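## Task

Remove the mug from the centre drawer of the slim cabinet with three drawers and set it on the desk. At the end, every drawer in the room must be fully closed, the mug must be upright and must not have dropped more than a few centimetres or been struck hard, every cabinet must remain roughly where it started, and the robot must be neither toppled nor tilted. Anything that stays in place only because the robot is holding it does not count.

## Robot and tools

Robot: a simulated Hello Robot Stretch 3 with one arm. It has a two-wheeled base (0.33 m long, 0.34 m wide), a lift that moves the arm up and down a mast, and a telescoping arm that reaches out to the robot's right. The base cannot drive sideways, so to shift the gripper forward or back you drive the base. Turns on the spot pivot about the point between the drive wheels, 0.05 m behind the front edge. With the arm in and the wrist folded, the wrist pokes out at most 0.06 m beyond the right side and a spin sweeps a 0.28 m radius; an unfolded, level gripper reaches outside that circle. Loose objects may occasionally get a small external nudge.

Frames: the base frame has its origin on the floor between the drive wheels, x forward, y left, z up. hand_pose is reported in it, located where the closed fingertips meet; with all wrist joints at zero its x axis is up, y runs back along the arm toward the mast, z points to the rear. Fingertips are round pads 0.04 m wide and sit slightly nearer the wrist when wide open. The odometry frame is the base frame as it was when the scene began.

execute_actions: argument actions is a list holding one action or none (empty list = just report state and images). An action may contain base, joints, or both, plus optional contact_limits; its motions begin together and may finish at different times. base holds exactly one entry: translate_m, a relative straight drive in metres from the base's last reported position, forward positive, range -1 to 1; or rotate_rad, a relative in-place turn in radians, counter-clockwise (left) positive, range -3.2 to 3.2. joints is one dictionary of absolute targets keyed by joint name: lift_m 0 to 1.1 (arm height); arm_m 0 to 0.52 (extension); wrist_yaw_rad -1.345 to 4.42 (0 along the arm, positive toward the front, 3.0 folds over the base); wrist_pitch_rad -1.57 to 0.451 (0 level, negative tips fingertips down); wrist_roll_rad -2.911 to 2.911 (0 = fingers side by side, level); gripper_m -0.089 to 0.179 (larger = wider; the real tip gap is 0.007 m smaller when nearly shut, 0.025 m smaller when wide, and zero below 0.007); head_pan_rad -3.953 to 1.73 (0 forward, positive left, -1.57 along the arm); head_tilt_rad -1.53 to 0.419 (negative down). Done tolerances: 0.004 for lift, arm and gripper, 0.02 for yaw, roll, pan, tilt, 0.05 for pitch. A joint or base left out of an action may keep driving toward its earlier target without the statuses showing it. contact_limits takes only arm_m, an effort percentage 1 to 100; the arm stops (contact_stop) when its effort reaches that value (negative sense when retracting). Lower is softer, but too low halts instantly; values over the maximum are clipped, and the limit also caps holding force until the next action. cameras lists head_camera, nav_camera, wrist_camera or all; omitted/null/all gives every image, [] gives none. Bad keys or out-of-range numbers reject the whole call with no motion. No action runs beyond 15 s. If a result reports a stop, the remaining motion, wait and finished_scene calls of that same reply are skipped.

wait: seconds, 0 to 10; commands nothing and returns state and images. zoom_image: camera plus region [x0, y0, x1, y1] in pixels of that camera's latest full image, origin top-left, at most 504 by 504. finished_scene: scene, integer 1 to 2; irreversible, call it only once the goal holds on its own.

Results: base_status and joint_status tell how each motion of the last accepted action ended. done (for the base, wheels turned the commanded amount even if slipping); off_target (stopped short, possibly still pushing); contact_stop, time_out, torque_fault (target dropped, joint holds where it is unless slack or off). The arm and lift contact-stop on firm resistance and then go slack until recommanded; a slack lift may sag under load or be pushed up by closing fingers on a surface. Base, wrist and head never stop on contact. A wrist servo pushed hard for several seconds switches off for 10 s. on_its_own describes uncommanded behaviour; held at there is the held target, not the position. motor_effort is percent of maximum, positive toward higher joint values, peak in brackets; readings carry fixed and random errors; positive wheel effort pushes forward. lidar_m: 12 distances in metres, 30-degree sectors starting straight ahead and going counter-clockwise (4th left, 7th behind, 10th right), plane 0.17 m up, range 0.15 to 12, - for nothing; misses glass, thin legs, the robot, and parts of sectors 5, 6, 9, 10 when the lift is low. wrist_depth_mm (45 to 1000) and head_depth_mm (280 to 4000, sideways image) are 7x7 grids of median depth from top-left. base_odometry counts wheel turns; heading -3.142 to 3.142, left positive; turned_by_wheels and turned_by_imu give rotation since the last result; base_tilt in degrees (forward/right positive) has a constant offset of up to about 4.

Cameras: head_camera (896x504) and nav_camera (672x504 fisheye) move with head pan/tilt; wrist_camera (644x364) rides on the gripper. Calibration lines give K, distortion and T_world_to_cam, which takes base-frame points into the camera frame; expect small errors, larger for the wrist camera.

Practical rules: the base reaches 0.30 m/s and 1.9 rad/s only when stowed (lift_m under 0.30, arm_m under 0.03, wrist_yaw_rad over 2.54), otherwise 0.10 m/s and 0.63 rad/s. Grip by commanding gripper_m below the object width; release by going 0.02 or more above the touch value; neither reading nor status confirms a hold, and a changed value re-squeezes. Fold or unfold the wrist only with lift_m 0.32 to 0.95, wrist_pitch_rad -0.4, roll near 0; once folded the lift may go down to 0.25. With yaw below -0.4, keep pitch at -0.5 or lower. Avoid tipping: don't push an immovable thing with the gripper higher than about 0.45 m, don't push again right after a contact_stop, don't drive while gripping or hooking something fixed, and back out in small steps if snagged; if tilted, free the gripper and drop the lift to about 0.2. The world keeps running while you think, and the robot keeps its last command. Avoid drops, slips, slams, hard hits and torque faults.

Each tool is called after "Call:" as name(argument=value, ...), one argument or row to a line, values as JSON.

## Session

Call:
execute_actions(
  actions=[],
)

Scene clock: 0.00 s.
base_odometry: x=+0.000 y=+0.000 heading=+0.000 (m, m, rad; odometry frame)
turned_by_wheels: +0.000 (rad since the last result)
turned_by_imu: +0.000 (rad since the last result)
base_tilt: forward=-1.6 right=-1.5 (deg)
lidar_m: 1.77 1.70 1.78 2.14 1.51 1.55 2.96 2.65 2.38 1.75 1.21 1.26
head_depth_mm: 2037 2166 2186 2187 2168 2184 2174 / 2025 2094 2064 2064 2083 2073 2059 / 1950 1969 1963 1971 1958 1952 1917 / 1858 1868 1857 1849 1846 1847 1840 / 1784 1763 1747 1752 1759 1749 1733 / 1698 1683 1692 1684 1686 1676 1679 / 1617 1614 1617 1609 1602 1597 1597
base_status: not commanded
joint_positions: lift_m=+0.575 arm_m=+0.003 wrist_yaw_rad=+3.000 wrist_pitch_rad=-0.457 wrist_roll_rad=-0.020 gripper_m=+0.037 head_pan_rad=-0.004 head_tilt_rad=+0.011
joint_status: not commanded
motor_effort: left_wheel=-1 right_wheel=+0 lift_m=+18 arm_m=+0 wrist_yaw_rad=+0 wrist_pitch_rad=+4 wrist_roll_rad=+0 gripper_m=+0 head_pan_rad=+1 head_tilt_rad=+2 (%)
hand_pose: x=+0.0098 y=+0.0693 z=+0.5788 quat_wxyz=(+0.208, +0.691, +0.113, +0.683) (m; base frame)
wrist_depth_mm: - - - - - - - / - - - - - - - / - - - - - - - / - - - - - - - / 920 949 - 930 963 971 943 / 773 776 - 789 801 790 829 / 667 710 679 688 699 712 702
pictures: head_camera (sideways: a quarter turn clockwise sets it upright), nav_camera (sideways: a quarter turn counterclockwise sets it upright), wrist_camera
camera_calibration (this result's frames):
head_camera: T_world_to_cam=[[0.0125107, 0.0608635, -0.998068, 1.31622], [-0.00423881, 0.99814, 0.0608148, -0.0767236], [0.999913, 0.00346979, 0.0127454, -0.0701938], [0, 0, 0, 1]] pos_world=[0.0533957, -0.00328521, 1.31924]
nav_camera: T_world_to_cam=[[-0.0591025, -0.0450506, 0.997235, -1.25053], [-0.0427486, -0.997951, -0.0476165, 0.116387], [0.997336, -0.0454447, 0.0570555, -0.119007], [0, 0, 0, 1]] pos_world=[0.0497559, 0.0544031, 1.2594]
wrist_camera: T_world_to_cam=[[0.992161, -0.120802, 0.031977, -0.0259495], [-0.0483473, -0.607047, -0.793194, 0.533133], [0.115231, 0.78543, -0.60813, 0.457537], [0, 0, 0, 1]] pos_world=[-0.00120067, -0.038861, 0.701949]
Images, in order (width x height): head_camera 896x504, nav_camera 672x504, wrist_camera 644x364.

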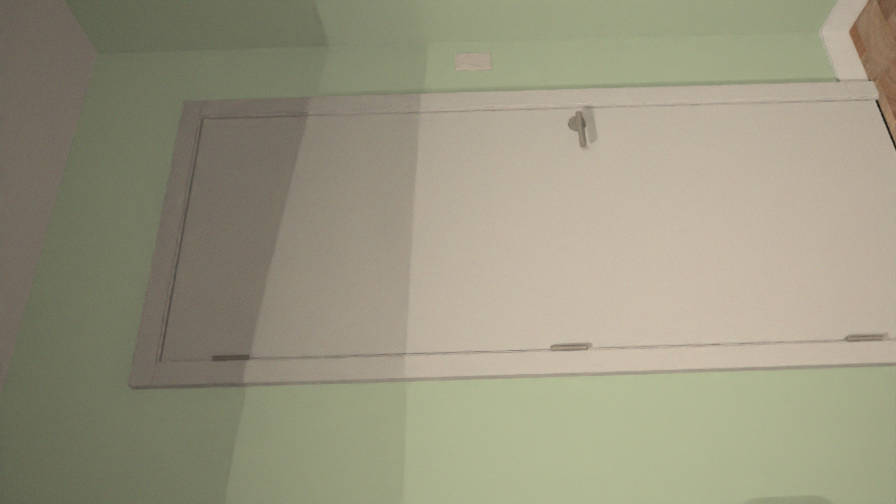

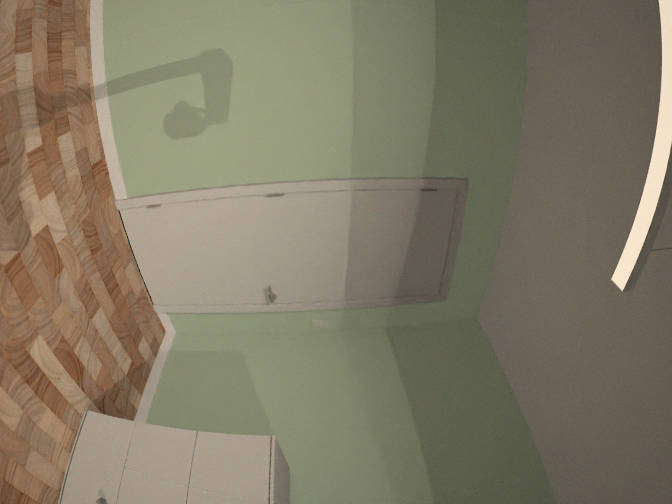

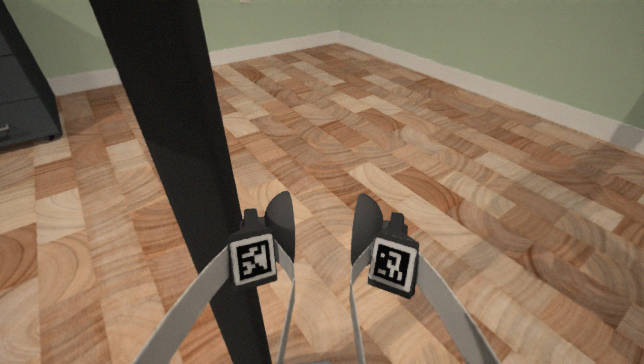

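Call:
execute_actions(
  actions=[
    {"joints": {"head_pan_rad": -1.0, "head_tilt_rad": -0.5, "wrist_pitch_rad": -0.4, "wrist_roll_rad": 0.0}},
  ],
  cameras=["head_camera", "nav_camera"],
)

Call:
execute_actions(
  actions=[
    {"joints": {"head_pan_rad": -2.4, "head_tilt_rad": -0.4}},
  ],
  cameras=["head_camera", "nav_camera"],
)

Call:
execute_actions(
  actions=[
    {"joints": {"head_pan_rad": -3.9, "head_tilt_rad": -0.5}},
  ],
  cameras=["head_camera", "nav_camera"],
)

Scene clock: 2.13 s.
base_odometry: x=+0.000 y=+0.000 heading=+0.000 (m, m, rad; odometry frame)
turned_by_wheels: +0.000 (rad since the last result)
turned_by_imu: -0.001 (rad since the last result)
base_tilt: forward=-1.6 right=-1.6 (deg)
lidar_m: 1.77 1.71 1.78 2.14 1.51 1.55 2.95 2.66 2.38 1.75 1.21 1.26
head_depth_mm: 1404 1498 1589 1802 1914 1569 1315 / 1405 1475 1191 1304 1445 1552 1312 / 1416 1482 1190 1319 1453 1555 1325 / 1431 1494 1207 1326 1467 1570 1330 / 1437 1504 1207 1331 1481 1581 1337 / 1443 1513 1221 1342 1492 1597 1337 / 1461 1538 1226 1356 1512 1610 1339
base_status: not commanded
joint_positions: lift_m=+0.575 arm_m=+0.003 wrist_yaw_rad=+3.000 wrist_pitch_rad=-0.422 wrist_roll_rad=-0.004 gripper_m=+0.037 head_pan_rad=-0.993 head_tilt_rad=-0.493
joint_status: all done
motor_effort: left_wheel=+0(0) right_wheel=+0(1) lift_m=+18(19) arm_m=+0(0) wrist_yaw_rad=+1(1) wrist_pitch_rad=+6(7) wrist_roll_rad=+2(3) gripper_m=+0(0) head_pan_rad=-4(46) head_tilt_rad=-2(23) (%)
hand_pose: x=+0.0105 y=+0.0740 z=+0.5867 quat_wxyz=(+0.197, +0.699, +0.099, +0.681) (m; base frame)
wrist_depth_mm: - - - - - - - / - - - - - - - / - - - - - - - / - - - - - - - / 947 953 - 984 - 972 998 / 820 830 - 820 801 813 833 / 730 701 716 719 720 717 723
pictures: head_camera (sideways: a quarter turn clockwise sets it upright), nav_camera (sideways: a quarter turn counterclockwise sets it upright)
camera_calibration (this result's frames):
head_camera: T_world_to_cam=[[-0.206456, 0.42795, -0.879906, 1.16309], [0.848309, 0.526426, 0.0569904, -0.0769058], [0.487595, -0.734666, -0.471718, 0.563495], [0, 0, 0, 1]] pos_world=[0.0306097, -0.04328, 1.29361]
nav_camera: T_world_to_cam=[[0.197025, -0.384852, 0.901704, -1.12709], [-0.867286, -0.49729, -0.0227414, 0.0890086], [0.457161, -0.777555, -0.431756, 0.520541], [0, 0, 0, 1]] pos_world=[0.0612897, 0.0152502, 1.24307]
Images, in order (width x height): head_camera 896x504, nav_camera 672x504.

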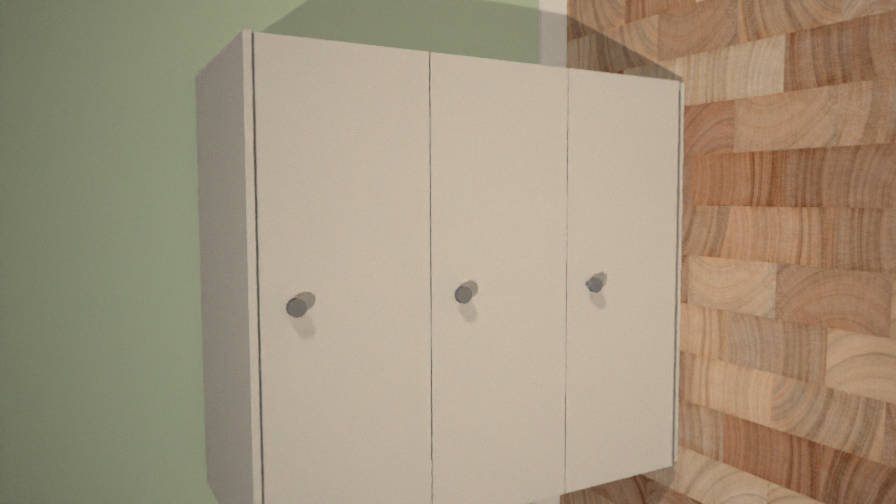

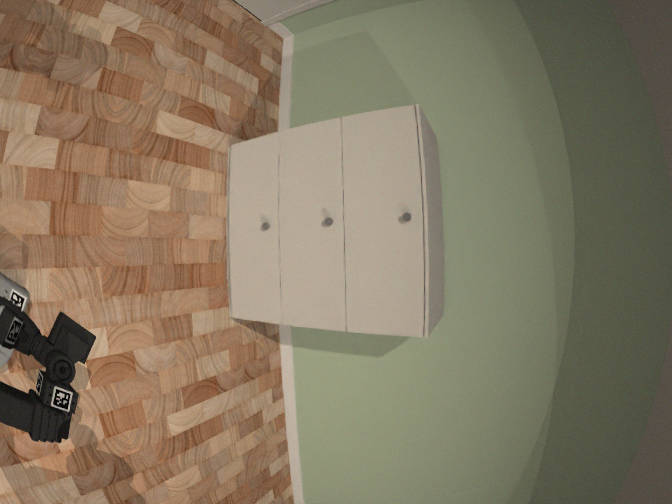

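Scene clock: 3.43 s.
base_odometry: x=+0.000 y=+0.000 heading=+0.000 (m, m, rad; odometry frame)
turned_by_wheels: +0.000 (rad since the last result)
turned_by_imu: +0.000 (rad since the last result)
base_tilt: forward=-1.6 right=-1.6 (deg)
lidar_m: 1.77 1.71 1.77 2.14 1.51 1.55 2.96 2.66 2.39 1.75 1.21 1.26
head_depth_mm: 2524 2667 2861 2983 2199 1700 1400 / 2588 2728 2937 3061 2197 1713 1393 / 2593 2814 3003 3100 2212 1730 1408 / 2649 2877 3013 2946 2223 1733 1414 / 2753 2971 2598 2679 2244 1739 1417 / 2792 3053 3156 2758 2248 1746 1419 / 2798 2941 3067 2963 2289 1756 1434
base_status: not commanded
joint_positions: lift_m=+0.575 arm_m=+0.003 wrist_yaw_rad=+3.000 wrist_pitch_rad=-0.422 wrist_roll_rad=-0.004 gripper_m=+0.037 head_pan_rad=-2.393 head_tilt_rad=-0.409
joint_status: all done
motor_effort: left_wheel=-1(1) right_wheel=+0(0) lift_m=+19(18) arm_m=+0(0) wrist_yaw_rad=+0(1) wrist_pitch_rad=+6(6) wrist_roll_rad=+2(2) gripper_m=+0(1) head_pan_rad=-4(45) head_tilt_rad=+3(11) (%)
hand_pose: x=+0.0105 y=+0.0740 z=+0.5867 quat_wxyz=(+0.197, +0.699, +0.099, +0.681) (m; base frame)
wrist_depth_mm: - - - - - - - / - - - - - - - / - - - - - - - / - - - - - - - / - 995 - 991 976 996 976 / 848 863 - 804 791 831 807 / 716 718 706 715 737 716 703
pictures: head_camera (sideways: a quarter turn clockwise sets it upright), nav_camera (sideways: a quarter turn counterclockwise sets it upright)
camera_calibration (this result's frames):
head_camera: T_world_to_cam=[[0.330936, 0.224425, -0.916578, 1.20766], [0.666539, -0.743156, 0.0586957, -0.0780234], [-0.667987, -0.630359, -0.395525, 0.471397], [0, 0, 0, 1]] pos_world=[-0.0327636, -0.0318618, 1.29794]
nav_camera: T_world_to_cam=[[-0.288826, -0.206653, 0.934812, -1.16733], [-0.639024, 0.768695, -0.0275074, 0.0938237], [-0.712901, -0.605312, -0.354075, 0.42659], [0, 0, 0, 1]] pos_world=[0.026917, -0.0551328, 1.24486]
Images, in order (width x height): head_camera 896x504, nav_camera 672x504.

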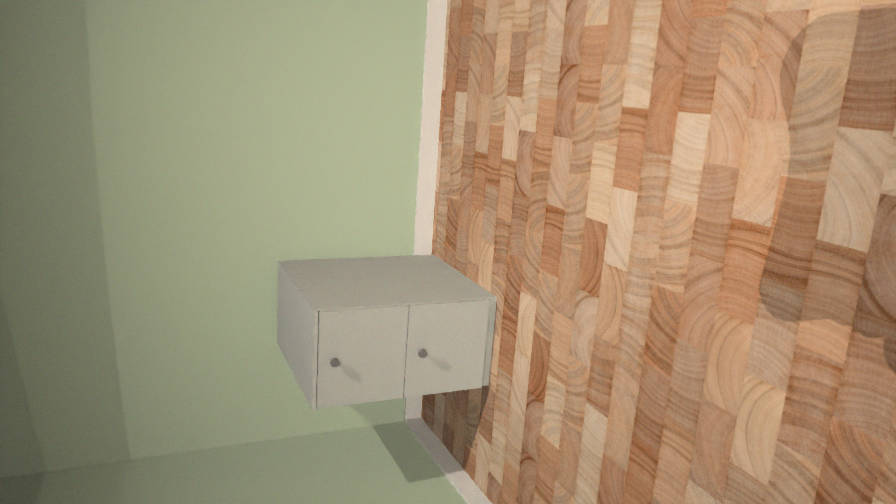

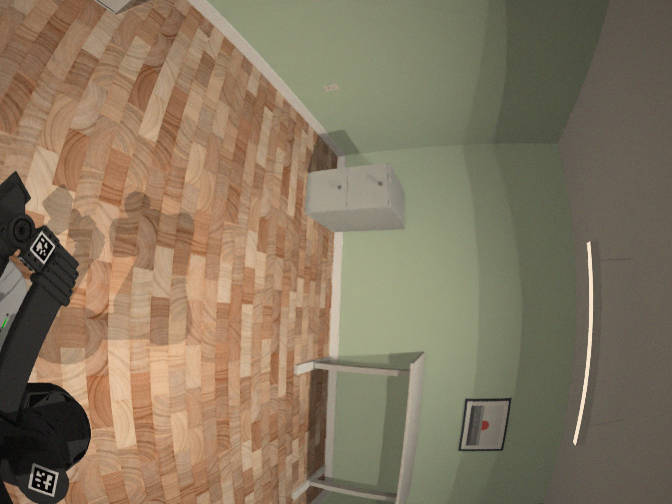

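Scene clock: 4.77 s.
base_odometry: x=+0.000 y=+0.000 heading=+0.000 (m, m, rad; odometry frame)
turned_by_wheels: +0.000 (rad since the last result)
turned_by_imu: +0.000 (rad since the last result)
base_tilt: forward=-1.5 right=-1.7 (deg)
lidar_m: 1.77 1.71 1.78 2.14 1.52 1.55 2.96 2.66 2.39 1.75 1.21 1.26
head_depth_mm: - - - - - - - / 1738 1886 2038 2116 1891 1606 1349 / 1791 1945 2058 1730 1836 1581 1329 / 1847 2006 2145 1766 1877 1600 1327 / 1900 2064 2259 2421 2010 1597 1332 / 1964 2138 2343 2516 2020 1602 1340 / 2024 2199 2441 2610 2024 1619 1348
base_status: not commanded
joint_positions: lift_m=+0.575 arm_m=+0.003 wrist_yaw_rad=+3.000 wrist_pitch_rad=-0.422 wrist_roll_rad=-0.004 gripper_m=+0.037 head_pan_rad=-3.893 head_tilt_rad=-0.493
joint_status: all done
motor_effort: left_wheel=-1(1) right_wheel=+0(0) lift_m=+18(18) arm_m=+0(0) wrist_yaw_rad=+0(0) wrist_pitch_rad=+6(6) wrist_roll_rad=+2(2) gripper_m=+0(1) head_pan_rad=-4(45) head_tilt_rad=-2(11) (%)
hand_pose: x=+0.0105 y=+0.0740 z=+0.5867 quat_wxyz=(+0.197, +0.699, +0.099, +0.681) (m; base frame)
wrist_depth_mm: - - - - - - - / - - - - - - - / - - - - - - - / - - - - - - - / - 968 - 976 963 952 992 / 812 833 - 824 783 841 828 / 723 725 711 715 709 717 717
pictures: head_camera (sideways: a quarter turn clockwise sets it upright), nav_camera (sideways: a quarter turn counterclockwise sets it upright)
camera_calibration (this result's frames):
head_camera: T_world_to_cam=[[0.303031, -0.366298, -0.879772, 1.15981], [-0.697736, -0.714085, 0.056984, -0.0674665], [-0.649105, 0.59658, -0.471969, 0.570756], [0, 0, 0, 1]] pos_world=[-0.0280509, 0.0361575, 1.29359]
nav_camera: T_world_to_cam=[[-0.283567, 0.326712, 0.901581, -1.12399], [0.723126, 0.690342, -0.0227251, 0.0792857], [-0.629824, 0.645513, -0.432013, 0.527506], [0, 0, 0, 1]] pos_world=[-0.0438259, -0.0280229, 1.24306]
Images, in order (width x height): head_camera 896x504, nav_camera 672x504.

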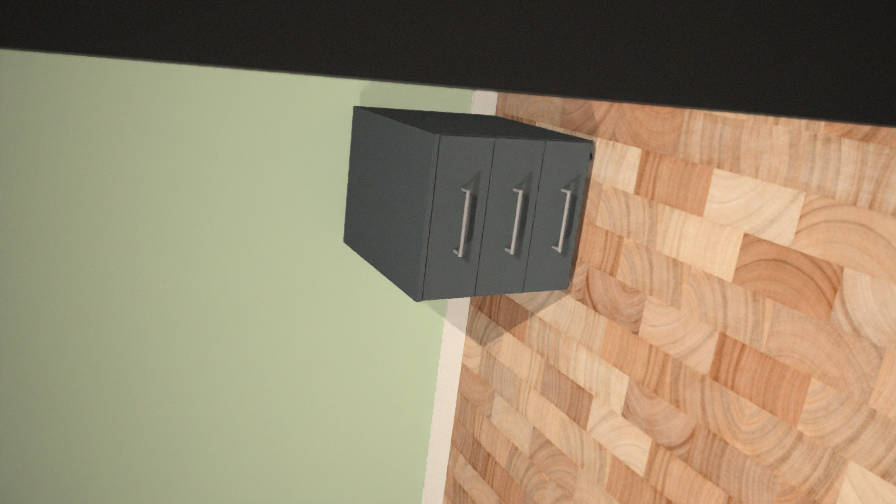

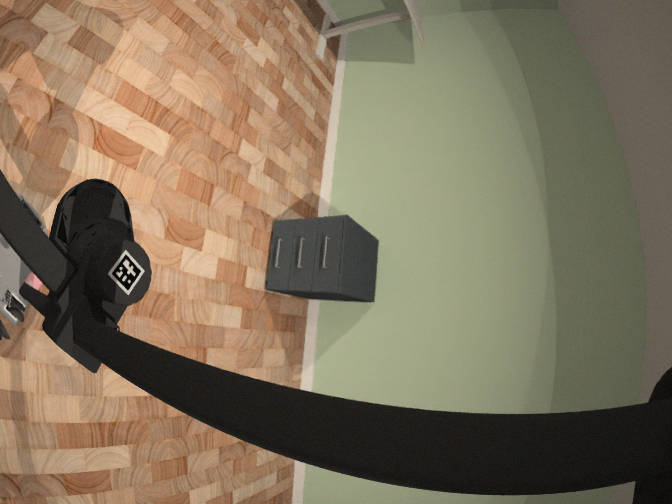

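Call:
execute_actions(
  actions=[
    {"base": {"rotate_rad": -0.487}, "joints": {"wrist_yaw_rad": 1.5, "head_pan_rad": -3.4}},
  ],
  cameras=[],
)

Call:
execute_actions(
  actions=[
    {"base": {"translate_m": -0.877}, "joints": {"wrist_yaw_rad": 0.0, "head_pan_rad": -3.7, "head_tilt_rad": -0.8}},
  ],
  cameras=["head_camera"],
)

Call:
execute_actions(
  actions=[
    {"base": {"rotate_rad": -2.19}, "joints": {"wrist_pitch_rad": 0.02, "wrist_roll_rad": 1.57, "lift_m": 0.18, "gripper_m": 0.07, "head_pan_rad": -1.57, "head_tilt_rad": -0.85}},
  ],
)

Scene clock: 13.07 s.
base_odometry: x=+0.000 y=+0.000 heading=-0.487 (m, m, rad; odometry frame)
turned_by_wheels: -0.487 (rad since the last result)
turned_by_imu: -0.490 (rad since the last result)
base_tilt: forward=-1.7 right=-1.7 (deg)
lidar_m: 1.27 1.75 1.71 1.79 2.12 1.52 1.58 3.08 2.65 2.30 1.74 1.21
head_depth_mm: 1707 1836 1976 2167 1966 1578 1314 / 1750 1885 2024 2171 1900 1570 1321 / 1795 1946 2065 1728 1845 1579 1324 / 1845 2012 2157 1767 1888 1593 1323 / 1909 2059 2282 2446 2009 1599 1336 / 1959 2148 2355 2527 2011 1608 1334 / 2023 2222 2451 2588 2031 1618 1337
base_status: done
joint_positions: lift_m=+0.575 arm_m=+0.003 wrist_yaw_rad=+1.503 wrist_pitch_rad=-0.421 wrist_roll_rad=-0.003 gripper_m=+0.037 head_pan_rad=-3.407 head_tilt_rad=-0.494
joint_status: all done
motor_effort: left_wheel=+0(4) right_wheel=-2(4) lift_m=+18(18) arm_m=+0(0) wrist_yaw_rad=-3(5) wrist_pitch_rad=+6(6) wrist_roll_rad=+2(2) gripper_m=+1(0) head_pan_rad=+3(38) head_tilt_rad=-2(2) (%)
hand_pose: x=+0.2022 y=-0.1631 z=+0.5869 quat_wxyz=(+0.607, +0.579, -0.403, +0.365) (m; base frame)
wrist_depth_mm: - - - - 985 886 861 / - - - - - 917 - / - - - - - - - / - - - - - - - / 984 980 962 962 - 990 976 / 843 823 803 819 817 825 842 / 693 711 723 726 723 705 731
pictures: none
No camera images: the call's "cameras" was empty. Leave "cameras" out to get every camera's image.

Scene clock: 22.80 s.
base_odometry: x=-0.775 y=+0.410 heading=-0.487 (m, m, rad; odometry frame)
turned_by_wheels: +0.000 (rad since the last result)
turned_by_imu: -0.003 (rad since the last result)
base_tilt: forward=-1.7 right=-1.6 (deg)
lidar_m: 2.04 2.23 2.18 1.81 0.78 0.76 1.40 1.98 2.16 2.43 2.49 1.96
head_depth_mm: 1174 1336 1543 1699 1490 - - / 1174 1344 1302 1089 1275 1299 - / 1173 1343 1275 1092 1274 1352 - / 1177 1345 1279 1095 1274 1351 - / 1176 1343 1459 1127 1446 1364 - / 1182 1348 1563 1740 1519 1315 1148 / 1184 1351 1570 1748 1523 1322 1169
base_status: done
joint_positions: lift_m=+0.575 arm_m=+0.003 wrist_yaw_rad=+0.002 wrist_pitch_rad=-0.421 wrist_roll_rad=-0.003 gripper_m=+0.037 head_pan_rad=-3.693 head_tilt_rad=-0.790
joint_status: all done
motor_effort: left_wheel=+1(3) right_wheel=-1(6) lift_m=+19(19) arm_m=+0(0) wrist_yaw_rad=-3(4) wrist_pitch_rad=+6(6) wrist_roll_rad=+2(2) gripper_m=+1(0) head_pan_rad=-4(28) head_tilt_rad=-3(19) (%)
hand_pose: x=-0.0210 y=-0.3718 z=+0.5869 quat_wxyz=(+0.693, +0.149, -0.690, -0.147) (m; base frame)
wrist_depth_mm: - - - - - - - / - - - - - - - / - - - - - - - / - - - - - - - / 993 - 956 988 970 952 970 / 822 818 820 837 783 832 830 / 722 723 697 710 718 719 728
pictures: head_camera (sideways: a quarter turn clockwise sets it upright)
camera_calibration (this result's frames):
head_camera: T_world_to_cam=[[0.570996, -0.422655, -0.703795, 0.928765], [-0.555454, -0.830166, 0.0479008, -0.0564888], [-0.604512, 0.363574, -0.708787, 0.878565], [0, 0, 0, 1]] pos_world=[-0.0305939, 0.0262281, 1.27908]
Images, in order (width x height): head_camera 896x504.

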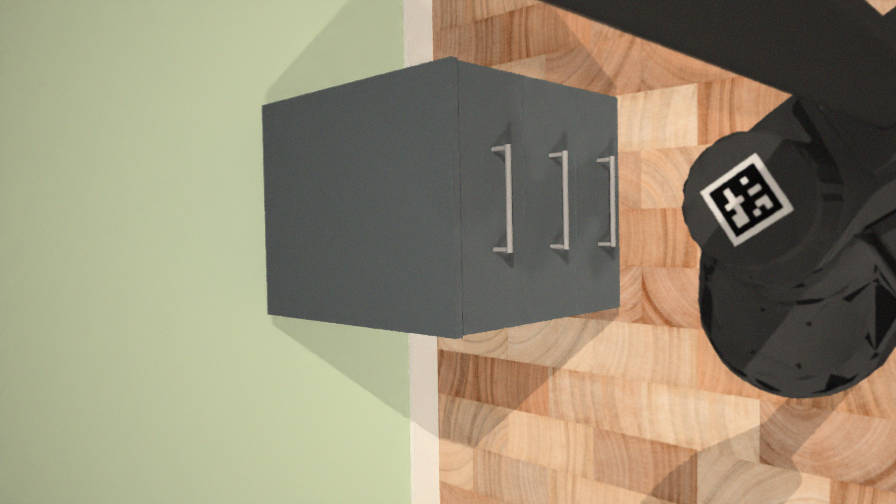

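Scene clock: 27.23 s.
base_odometry: x=-0.775 y=+0.410 heading=-2.677 (m, m, rad; odometry frame)
turned_by_wheels: -2.190 (rad since the last result)
turned_by_imu: -2.201 (rad since the last result)
base_tilt: forward=-1.6 right=-1.5 (deg)
lidar_m: 2.16 2.44 2.55 1.96 2.00 2.28 2.18 1.97 0.80 0.76 1.37 1.82
head_depth_mm: 1209 1398 1635 1664 1434 1266 1128 / 1203 1378 1527 1135 1400 1272 1131 / 1203 1345 1188 1091 1342 1271 1154 / 1192 1343 1197 1087 1324 1279 1154 / 1190 1353 1201 1084 1378 1283 1144 / 1183 1359 1598 1701 1462 1292 1148 / 1181 1349 1580 1717 1472 1290 1150
base_status: done
joint_positions: lift_m=+0.180 arm_m=+0.003 wrist_yaw_rad=+0.001 wrist_pitch_rad=-0.004 wrist_roll_rad=+1.570 gripper_m=+0.070 head_pan_rad=-1.577 head_tilt_rad=-0.839
joint_status: all done
motor_effort: left_wheel=+1(4) right_wheel=-2(4) lift_m=+13(17) arm_m=+0(0) wrist_yaw_rad=-1(3) wrist_pitch_rad=+7(10) wrist_roll_rad=+0(3) gripper_m=+0(79) head_pan_rad=+4(45) head_tilt_rad=-3(9) (%)
hand_pose: x=-0.0210 y=-0.4039 z=+0.2937 quat_wxyz=(+0.001, +0.001, -1.000, -0.002) (m; base frame)
wrist_depth_mm: - - 497 498 494 501 331 / - - 502 507 507 503 332 / - - 523 516 513 488 329 / - - 537 537 541 488 331 / - - 541 545 544 487 329 / - - - - - 462 330 / - - - - 996 466 329
pictures: head_camera (sideways: a quarter turn clockwise sets it upright), nav_camera (sideways: a quarter turn counterclockwise sets it upright), wrist_camera
camera_calibration (this result's frames):
head_camera: T_world_to_cam=[[0.0655313, 0.741396, -0.66786, 0.885021], [0.997847, -0.0468097, 0.0459462, -0.0634163], [0.00280199, -0.669433, -0.742867, 0.919183], [0, 0, 0, 1]] pos_world=[0.00270757, -0.0437886, 1.27682]
nav_camera: T_world_to_cam=[[-0.0496863, -0.710086, 0.702359, -0.865693], [-0.99769, 0.0678995, -0.00193207, 0.062707], [-0.0463179, -0.700833, -0.71182, 0.887965], [0, 0, 0, 1]] pos_world=[0.0606778, 0.00334072, 1.24022]
wrist_camera: T_world_to_cam=[[-0.0192319, -0.000181072, -0.999815, 0.287029], [0.980497, 0.195622, -0.0188957, 0.13662], [0.195589, -0.980679, -0.00358463, -0.229797], [0, 0, 0, 1]] pos_world=[-0.0834901, -0.252031, 0.288734]
Images, in order (width x height): head_camera 896x504, nav_camera 672x504, wrist_camera 644x364.

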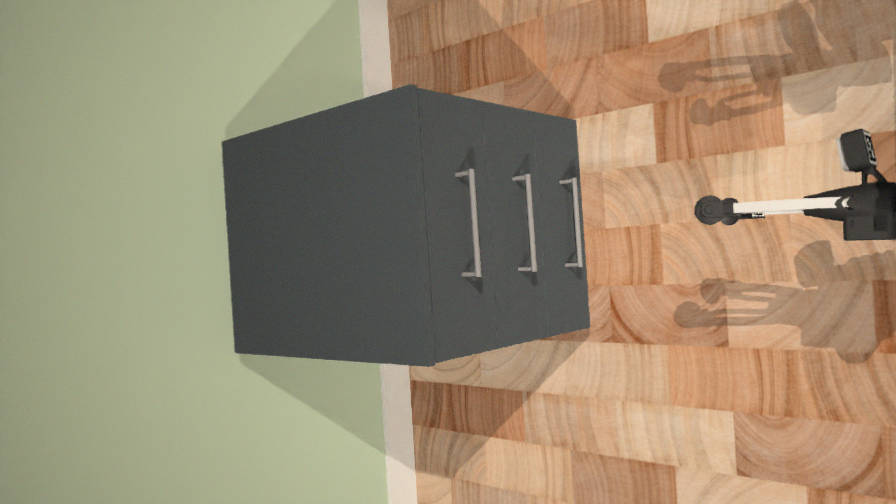

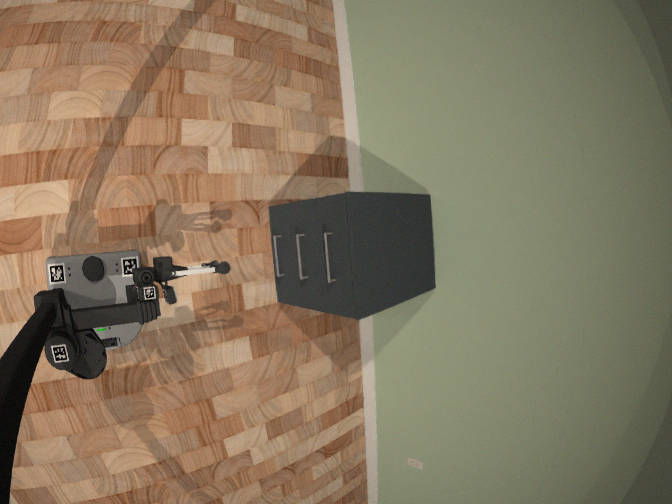

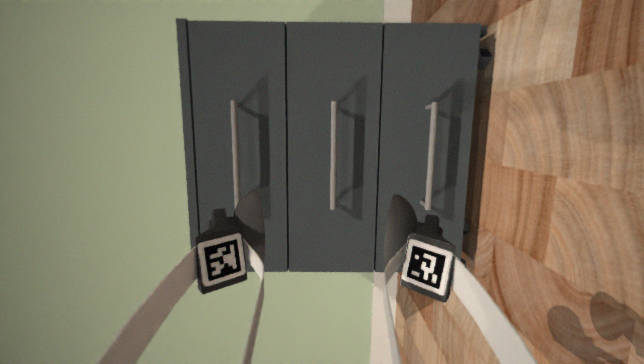

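Call:
execute_actions(
  actions=[
    {"base": {"rotate_rad": 0.04}, "joints": {"arm_m": 0.2}},
  ],
  cameras=["head_camera", "wrist_camera"],
)

Scene clock: 33.00 s.
base_odometry: x=-0.775 y=+0.410 heading=-2.637 (m, m, rad; odometry frame)
turned_by_wheels: +0.040 (rad since the last result)
turned_by_imu: +0.039 (rad since the last result)
base_tilt: forward=-1.6 right=-1.6 (deg)
lidar_m: 2.16 2.44 2.51 1.97 2.01 2.26 2.18 1.89 0.79 0.76 1.38 1.90
head_depth_mm: 1199 1375 1616 1651 1433 1263 1125 / 1197 1369 1186 1095 1383 1274 1133 / 1190 1341 1192 1089 1324 1317 1116 / 1197 1346 1193 1084 1333 1292 1139 / 1194 1347 1271 1115 1407 1279 1142 / 1187 1364 1603 1701 1462 1284 1146 / 1190 1362 1595 1703 1477 1289 1148
base_status: done
joint_positions: lift_m=+0.180 arm_m=+0.200 wrist_yaw_rad=+0.001 wrist_pitch_rad=-0.003 wrist_roll_rad=+1.570 gripper_m=+0.070 head_pan_rad=-1.577 head_tilt_rad=-0.839
joint_status: all done
motor_effort: left_wheel=-2(3) right_wheel=+2(3) lift_m=+13(14) arm_m=+3(3) wrist_yaw_rad=+0(2) wrist_pitch_rad=+7(7) wrist_roll_rad=+0(0) gripper_m=+1(1) head_pan_rad=+4(4) head_tilt_rad=-3(3) (%)
hand_pose: x=-0.0210 y=-0.6008 z=+0.2938 quat_wxyz=(+0.001, +0.001, -1.000, -0.002) (m; base frame)
wrist_depth_mm: 819 296 299 297 301 302 301 / 845 309 307 310 310 311 314 / 920 317 317 320 317 318 320 / 942 330 334 331 332 332 328 / 940 342 339 341 344 347 329 / 967 355 358 360 355 354 327 / - - - - 746 408 328
pictures: head_camera (sideways: a quarter turn clockwise sets it upright), wrist_camera
camera_calibration (this result's frames):
head_camera: T_world_to_cam=[[0.06553, 0.741399, -0.667857, 0.885017], [0.997847, -0.0468081, 0.045946, -0.063416], [0.00280321, -0.66943, -0.74287, 0.919186], [0, 0, 0, 1]] pos_world=[0.00270765, -0.0437885, 1.27681]
wrist_camera: T_world_to_cam=[[-0.0190373, -0.000841725, -0.999818, 0.286771], [0.980503, 0.195601, -0.0188342, 0.175121], [0.195581, -0.980683, -0.00289841, -0.423136], [0, 0, 0, 1]] pos_world=[-0.0834897, -0.448975, 0.28879]
Images, in order (width x height): head_camera 896x504, wrist_camera 644x364.

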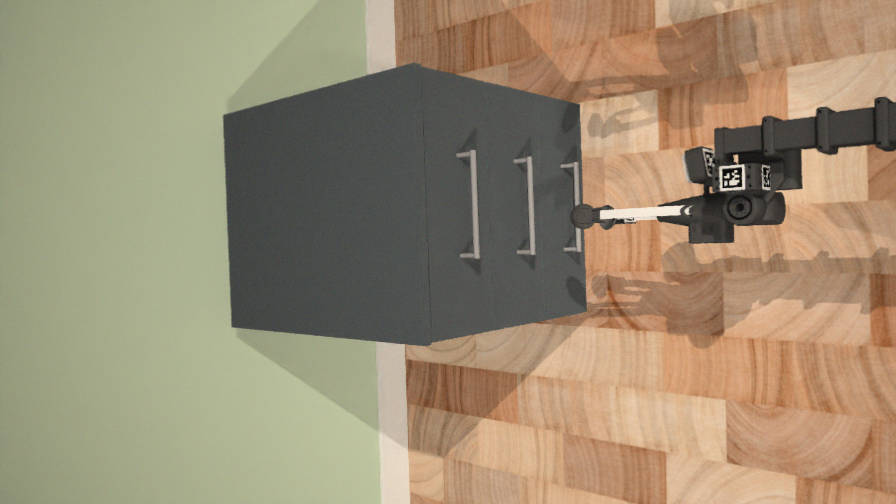

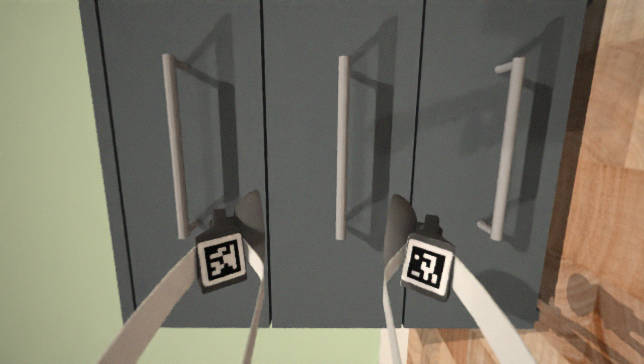

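Call:
execute_actions(
  actions=[
    {"base": {"translate_m": -0.028}, "joints": {"arm_m": 0.29, "lift_m": 0.162}},
  ],
  cameras=["wrist_camera"],
)

Call:
execute_actions(
  actions=[
    {"joints": {"arm_m": 0.36}, "contact_limits": {"arm_m": 9}},
  ],
  cameras=["head_camera", "wrist_camera"],
)

Scene clock: 36.73 s.
base_odometry: x=-0.751 y=+0.424 heading=-2.637 (m, m, rad; odometry frame)
turned_by_wheels: +0.000 (rad since the last result)
turned_by_imu: -0.001 (rad since the last result)
base_tilt: forward=-1.6 right=-1.6 (deg)
lidar_m: 2.19 2.46 2.51 1.96 2.01 2.23 2.15 1.89 0.79 0.76 1.38 1.90
head_depth_mm: 1199 1376 1617 1662 1434 1263 1125 / 1200 1379 1286 1123 1389 1268 1135 / 1195 1343 1188 1088 1325 1225 1135 / 1195 1341 1194 1083 1364 1256 1141 / 1187 1356 1204 1084 1378 1286 1149 / 1193 1370 1599 1704 1459 1289 1147 / 1192 1365 1600 1702 1464 1287 1147
base_status: done
joint_positions: lift_m=+0.162 arm_m=+0.290 wrist_yaw_rad=+0.001 wrist_pitch_rad=-0.003 wrist_roll_rad=+1.570 gripper_m=+0.070 head_pan_rad=-1.577 head_tilt_rad=-0.839
joint_status: all done
motor_effort: left_wheel=-1(6) right_wheel=+2(4) lift_m=+13(13) arm_m=+3(5) wrist_yaw_rad=-2(1) wrist_pitch_rad=+7(7) wrist_roll_rad=+0(0) gripper_m=+1(0) head_pan_rad=+5(5) head_tilt_rad=-4(3) (%)
hand_pose: x=-0.0210 y=-0.6908 z=+0.2758 quat_wxyz=(+0.001, +0.001, -1.000, -0.002) (m; base frame)
wrist_depth_mm: 213 214 215 214 215 216 215 / 219 221 223 224 223 223 222 / 227 228 228 229 230 230 230 / 233 238 237 237 239 237 241 / 246 245 244 247 243 248 248 / 255 252 257 256 259 255 262 / 268 264 267 263 267 263 270
pictures: wrist_camera
camera_calibration (this result's frames):
wrist_camera: T_world_to_cam=[[-0.0190314, -0.00091462, -0.999818, 0.268652], [0.980503, 0.195599, -0.0188426, 0.192388], [0.195581, -0.980683, -0.00282574, -0.511471], [0, 0, 0, 1]] pos_world=[-0.0834897, -0.538976, 0.270783]
Images, in order (width x height): wrist_camera 644x364.

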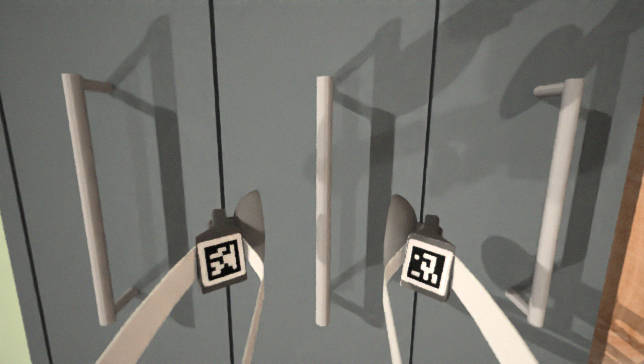

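Scene clock: 38.27 s.
base_odometry: x=-0.751 y=+0.424 heading=-2.637 (m, m, rad; odometry frame)
turned_by_wheels: +0.000 (rad since the last result)
turned_by_imu: +0.000 (rad since the last result)
base_tilt: forward=-1.6 right=-1.5 (deg)
lidar_m: 2.19 2.47 2.52 1.96 2.02 2.23 2.15 1.89 0.79 0.76 1.39 1.89
head_depth_mm: 1199 1373 1618 1659 1431 1267 1128 / 1202 1371 1285 1126 1375 1266 1137 / 1197 1343 1189 1096 1312 1241 1133 / 1193 1352 1194 1081 1319 1270 1136 / 1197 1350 1198 1085 1384 1289 1140 / 1194 1371 1602 1701 1464 1285 1148 / 1188 1367 1593 1697 1471 1294 1150
base_status: not commanded
joint_positions: lift_m=+0.162 arm_m=+0.347 wrist_yaw_rad=+0.001 wrist_pitch_rad=-0.001 wrist_roll_rad=+1.570 gripper_m=+0.070 head_pan_rad=-1.577 head_tilt_rad=-0.839
joint_status: arm_m contact_stop (moved +0.058 of +0.070)
on_its_own: arm_m is slack since a contact_stop, until your next command for it (your +0.360 is given up)
motor_effort: left_wheel=-2(3) right_wheel=+3(3) lift_m=+14(14) arm_m=+0(8) wrist_yaw_rad=-2(2) wrist_pitch_rad=+6(7) wrist_roll_rad=+0(1) gripper_m=+0(1) head_pan_rad=+4(4) head_tilt_rad=-4(4) (%)
contact_limits: arm_m 9 (drawing in: default 23, maximum 38; extending or still: default 32, maximum 52)
hand_pose: x=-0.0212 y=-0.7485 z=+0.2763 quat_wxyz=(+0.001, +0.000, -1.000, -0.001) (m; base frame)
wrist_depth_mm: 161 161 163 161 161 161 161 / 166 167 166 166 167 167 166 / 172 172 172 172 172 174 172 / 178 178 177 176 178 177 179 / 185 184 182 184 183 186 184 / 192 192 193 191 195 194 191 / 197 199 200 200 200 199 198
pictures: head_camera (sideways: a quarter turn clockwise sets it upright), wrist_camera
camera_calibration (this result's frames):
head_camera: T_world_to_cam=[[0.0654338, 0.741475, -0.667783, 0.884921], [0.997853, -0.0466827, 0.045942, -0.0634108], [0.00289089, -0.669355, -0.742937, 0.919273], [0, 0, 0, 1]] pos_world=[0.00271337, -0.0437865, 1.27681]
wrist_camera: T_world_to_cam=[[-0.0187436, -0.00274204, -0.999821, 0.267707], [0.980594, 0.195134, -0.0189183, 0.203466], [0.195151, -0.980773, -0.00096868, -0.568618], [0, 0, 0, 1]] pos_world=[-0.0835337, -0.596654, 0.270957]
Images, in order (width x height): head_camera 896x504, wrist_camera 644x364.

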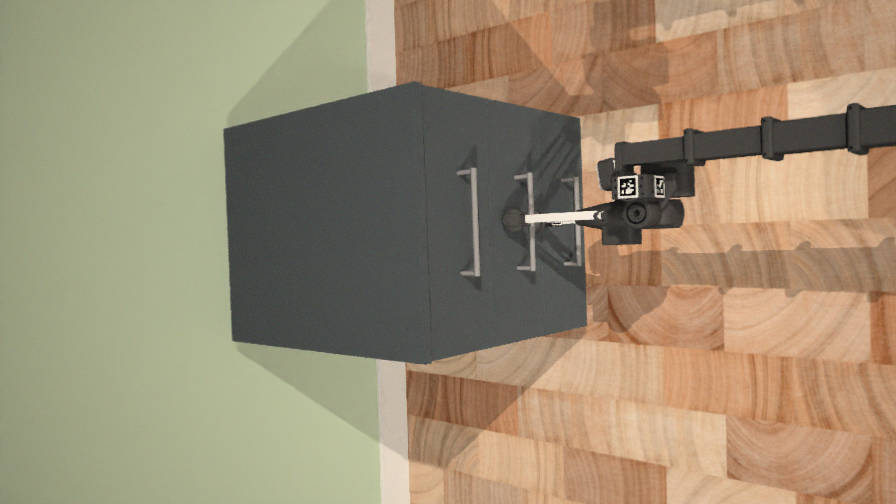

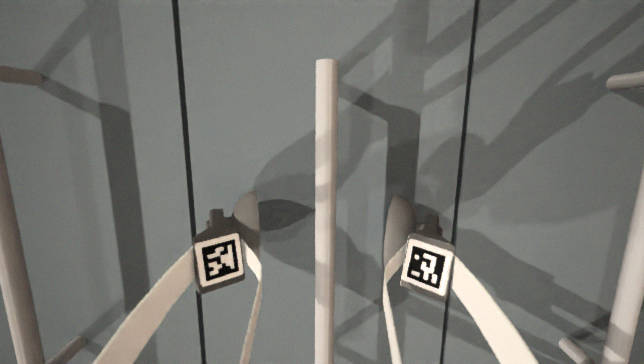

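Call:
execute_actions(
  actions=[
    {"joints": {"gripper_m": -0.07}},
  ],
  cameras=["wrist_camera"],
)

Call:
execute_actions(
  actions=[
    {"joints": {"arm_m": 0.12}, "contact_limits": {"arm_m": 14}},
  ],
  cameras=["head_camera", "wrist_camera"],
)

Scene clock: 40.87 s.
base_odometry: x=-0.751 y=+0.424 heading=-2.637 (m, m, rad; odometry frame)
turned_by_wheels: +0.000 (rad since the last result)
turned_by_imu: -0.001 (rad since the last result)
base_tilt: forward=-1.5 right=-1.5 (deg)
lidar_m: 2.19 2.47 2.51 1.96 2.02 2.23 2.15 1.89 0.79 0.76 1.38 1.89
head_depth_mm: 1197 1372 1608 1656 1437 1263 1127 / 1196 1376 1283 1123 1387 1270 1142 / 1195 1342 1188 1088 1322 1241 1137 / 1192 1342 1195 1083 1322 1273 1144 / 1196 1352 1198 1081 1368 1280 1139 / 1192 1363 1605 1701 1468 1284 1148 / 1193 1367 1591 1693 1466 1290 1150
base_status: not commanded
joint_positions: lift_m=+0.162 arm_m=+0.345 wrist_yaw_rad=+0.001 wrist_pitch_rad=+0.000 wrist_roll_rad=+1.570 gripper_m=-0.069 head_pan_rad=-1.577 head_tilt_rad=-0.839
joint_status: all done
on_its_own: arm_m is slack since a contact_stop, until your next command for it (your +0.360 is given up)
motor_effort: left_wheel=-2(3) right_wheel=+1(3) lift_m=+14(14) arm_m=+0(3) wrist_yaw_rad=-1(1) wrist_pitch_rad=+6(10) wrist_roll_rad=-1(1) gripper_m=-25(100) head_pan_rad=+3(3) head_tilt_rad=-4(3) (%)
hand_pose: x=-0.0212 y=-0.7465 z=+0.2765 quat_wxyz=(+0.001, +0.000, -1.000, -0.001) (m; base frame)
wrist_depth_mm: 163 163 160 161 162 163 164 / 169 168 166 165 166 169 169 / 173 173 171 171 172 174 175 / 179 179 178 176 177 181 180 / 187 187 184 148 185 188 187 / 192 193 192 193 194 194 194 / 200 201 200 197 198 200 200
pictures: wrist_camera
camera_calibration (this result's frames):
wrist_camera: T_world_to_cam=[[-0.0187548, -0.00381933, -0.999817, 0.267139], [0.980642, 0.194871, -0.0191395, 0.203], [0.194909, -0.980821, 0.0000906251, -0.566934], [0, 0, 0, 1]] pos_world=[-0.0835595, -0.594599, 0.271026]
Images, in order (width x height): wrist_camera 644x364.

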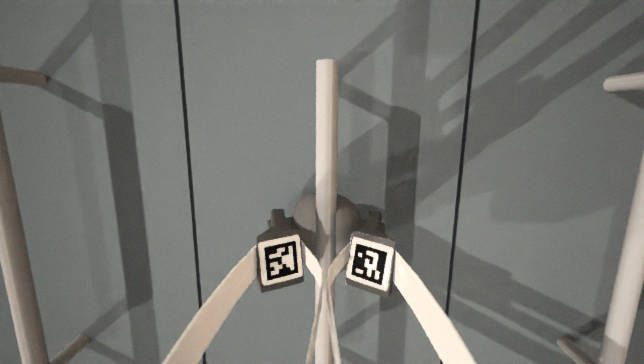

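Scene clock: 43.77 s.
base_odometry: x=-0.751 y=+0.424 heading=-2.637 (m, m, rad; odometry frame)
turned_by_wheels: +0.000 (rad since the last result)
turned_by_imu: -0.001 (rad since the last result)
base_tilt: forward=-1.7 right=-1.6 (deg)
lidar_m: 2.18 2.45 2.52 1.96 2.01 2.22 2.15 1.89 0.79 0.76 1.38 1.90
head_depth_mm: 1198 1377 1614 1659 1437 1266 1127 / 1197 1371 1289 1126 1220 1251 1137 / 1197 1342 1189 1087 1206 1251 - / 1192 1341 1197 1079 1189 1250 1133 / 1193 1351 1199 1088 1212 1259 1142 / 1194 1368 1611 1702 1467 1282 1144 / 1187 1369 1598 1709 1465 1290 1152
base_status: not commanded
joint_positions: lift_m=+0.162 arm_m=+0.120 wrist_yaw_rad=-0.004 wrist_pitch_rad=-0.003 wrist_roll_rad=+1.570 gripper_m=-0.057 head_pan_rad=-1.577 head_tilt_rad=-0.839
joint_status: all done
on_its_own: gripper_m is held at -0.058, not at your -0.070, by its stall guard, which is still easing
motor_effort: left_wheel=-2(2) right_wheel=+3(4) lift_m=+14(15) arm_m=-4(7) wrist_yaw_rad=+5(5) wrist_pitch_rad=+7(7) wrist_roll_rad=+0(0) gripper_m=-21(25) head_pan_rad=+4(4) head_tilt_rad=-3(4) (%)
contact_limits: arm_m 14 (drawing in: default 23, maximum 38; extending or still: default 32, maximum 52)
hand_pose: x=-0.0223 y=-0.5215 z=+0.2758 quat_wxyz=(+0.001, -0.002, -1.000, -0.002) (m; base frame)
wrist_depth_mm: 908 373 162 162 162 380 310 / 955 393 167 166 167 386 310 / 972 402 171 171 172 402 310 / - 421 176 176 178 414 311 / - - 184 147 185 431 307 / - - 193 192 193 440 310 / - - 197 197 198 453 307
pictures: head_camera (sideways: a quarter turn clockwise sets it upright), wrist_camera
camera_calibration (this result's frames):
head_camera: T_world_to_cam=[[0.065434, 0.741503, -0.667751, 0.88488], [0.997853, -0.0466846, 0.0459402, -0.0634085], [0.00289108, -0.669324, -0.742965, 0.91931], [0, 0, 0, 1]] pos_world=[0.00271338, -0.0437854, 1.27681]
wrist_camera: T_world_to_cam=[[-0.0187614, -0.000874503, -0.999824, 0.268781], [0.98149, 0.190608, -0.0185841, 0.157882], [0.190591, -0.981666, -0.00271776, -0.345761], [0, 0, 0, 1]] pos_world=[-0.0840179, -0.36928, 0.270728]
Images, in order (width x height): head_camera 896x504, wrist_camera 644x364.

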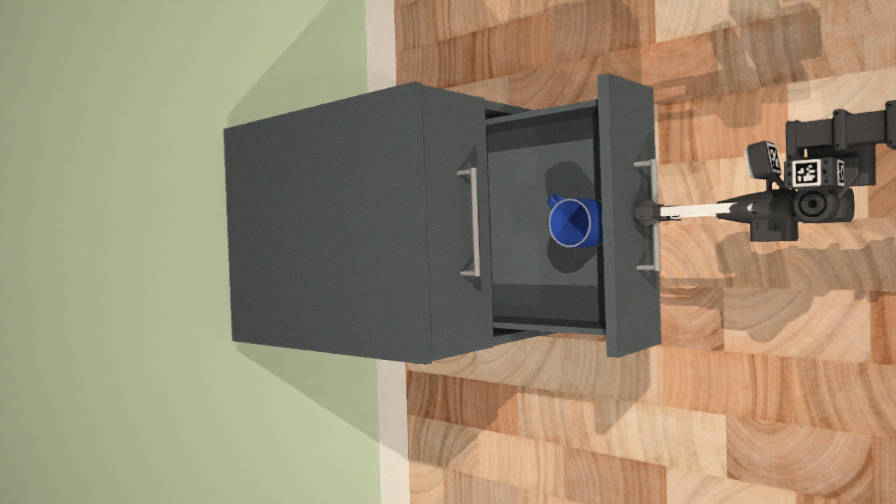

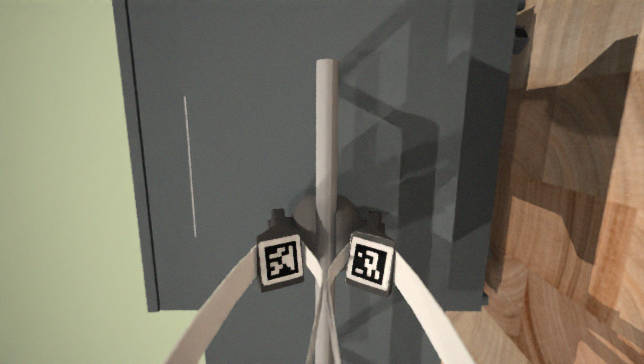

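Call:
execute_actions(
  actions=[
    {"joints": {"arm_m": 0.055, "head_pan_rad": 0.0, "head_tilt_rad": -0.35}, "contact_limits": {"arm_m": 12}},
  ],
  cameras=["head_camera", "nav_camera", "wrist_camera"],
)

Scene clock: 47.27 s.
base_odometry: x=-0.751 y=+0.424 heading=-2.637 (m, m, rad; odometry frame)
turned_by_wheels: +0.000 (rad since the last result)
turned_by_imu: -0.001 (rad since the last result)
base_tilt: forward=-1.6 right=-1.6 (deg)
lidar_m: 2.18 2.46 2.52 1.96 2.01 2.23 2.15 1.89 0.80 0.76 1.39 1.90
head_depth_mm: 2219 2358 2455 2689 2359 1802 1452 / 2202 2358 2441 2693 2360 1809 1462 / 2207 2364 2452 2682 2394 1824 1468 / 2209 2375 2446 2722 2418 1826 1465 / 2230 2355 2454 2656 2368 1841 1481 / 2219 2371 2504 2695 2430 1842 1485 / 2214 2363 2529 2720 2436 1856 1494
base_status: not commanded
joint_positions: lift_m=+0.162 arm_m=+0.055 wrist_yaw_rad=-0.005 wrist_pitch_rad=-0.004 wrist_roll_rad=+1.570 gripper_m=-0.054 head_pan_rad=-0.007 head_tilt_rad=-0.359
joint_status: all done
on_its_own: gripper_m is held at -0.055, not at your -0.070, by its stall guard, which is not easing now
motor_effort: left_wheel=-2(2) right_wheel=+4(3) lift_m=+14(14) arm_m=-3(5) wrist_yaw_rad=+7(6) wrist_pitch_rad=+7(7) wrist_roll_rad=-1(1) gripper_m=-20(20) head_pan_rad=+4(42) head_tilt_rad=+3(22) (%)
contact_limits: arm_m 12 (drawing in: default 23, maximum 38; extending or still: default 32, maximum 52)
hand_pose: x=-0.0227 y=-0.4564 z=+0.2756 quat_wxyz=(+0.001, -0.003, -1.000, -0.002) (m; base frame)
wrist_depth_mm: 949 974 161 162 161 430 309 / - 984 165 166 167 433 308 / - - 171 171 173 459 309 / - - 178 177 178 462 308 / - - 183 148 184 455 310 / - - 191 192 192 460 309 / - - 198 194 199 464 308
pictures: head_camera (sideways: a quarter turn clockwise sets it upright), nav_camera (sideways: a quarter turn counterclockwise sets it upright), wrist_camera
camera_calibration (this result's frames):
head_camera: T_world_to_cam=[[-0.349046, 0.0634324, -0.934956, 1.23579], [0.0219954, 0.997986, 0.0594971, -0.0751389], [0.936848, 0.000202456, -0.349738, 0.402022], [0, 0, 0, 1]] pos_world=[0.0563664, -0.00348287, 1.30048]
nav_camera: T_world_to_cam=[[0.305369, -0.0474667, 0.95105, -1.19215], [-0.0610282, -0.997679, -0.0301987, 0.0938035], [0.950276, -0.0488191, -0.307557, 0.355905], [0, 0, 0, 1]] pos_world=[0.0315636, 0.0543732, 1.24609]
wrist_camera: T_world_to_cam=[[-0.0187591, -0.00011546, -0.999824, 0.26899], [0.981778, 0.189134, -0.0184424, 0.145159], [0.189103, -0.981951, -0.00343463, -0.281821], [0, 0, 0, 1]] pos_world=[-0.0841753, -0.304158, 0.270652]
Images, in order (width x height): head_camera 896x504, nav_camera 672x504, wrist_camera 644x364.

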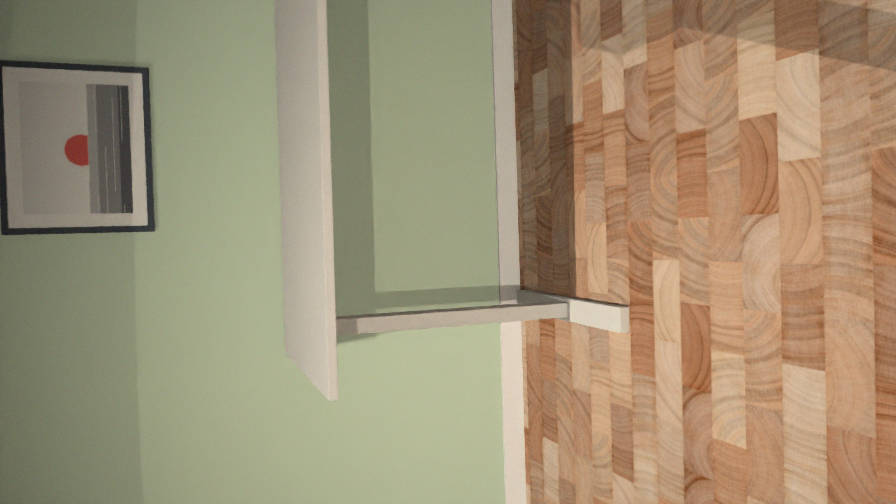

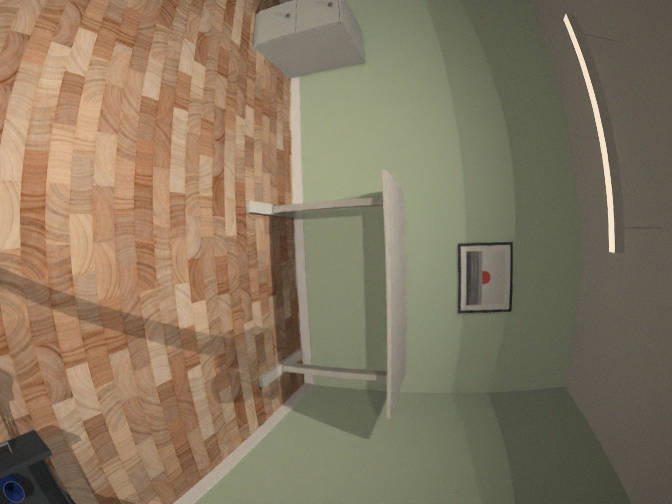

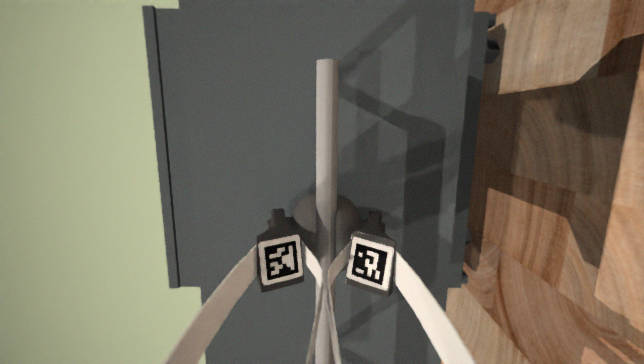

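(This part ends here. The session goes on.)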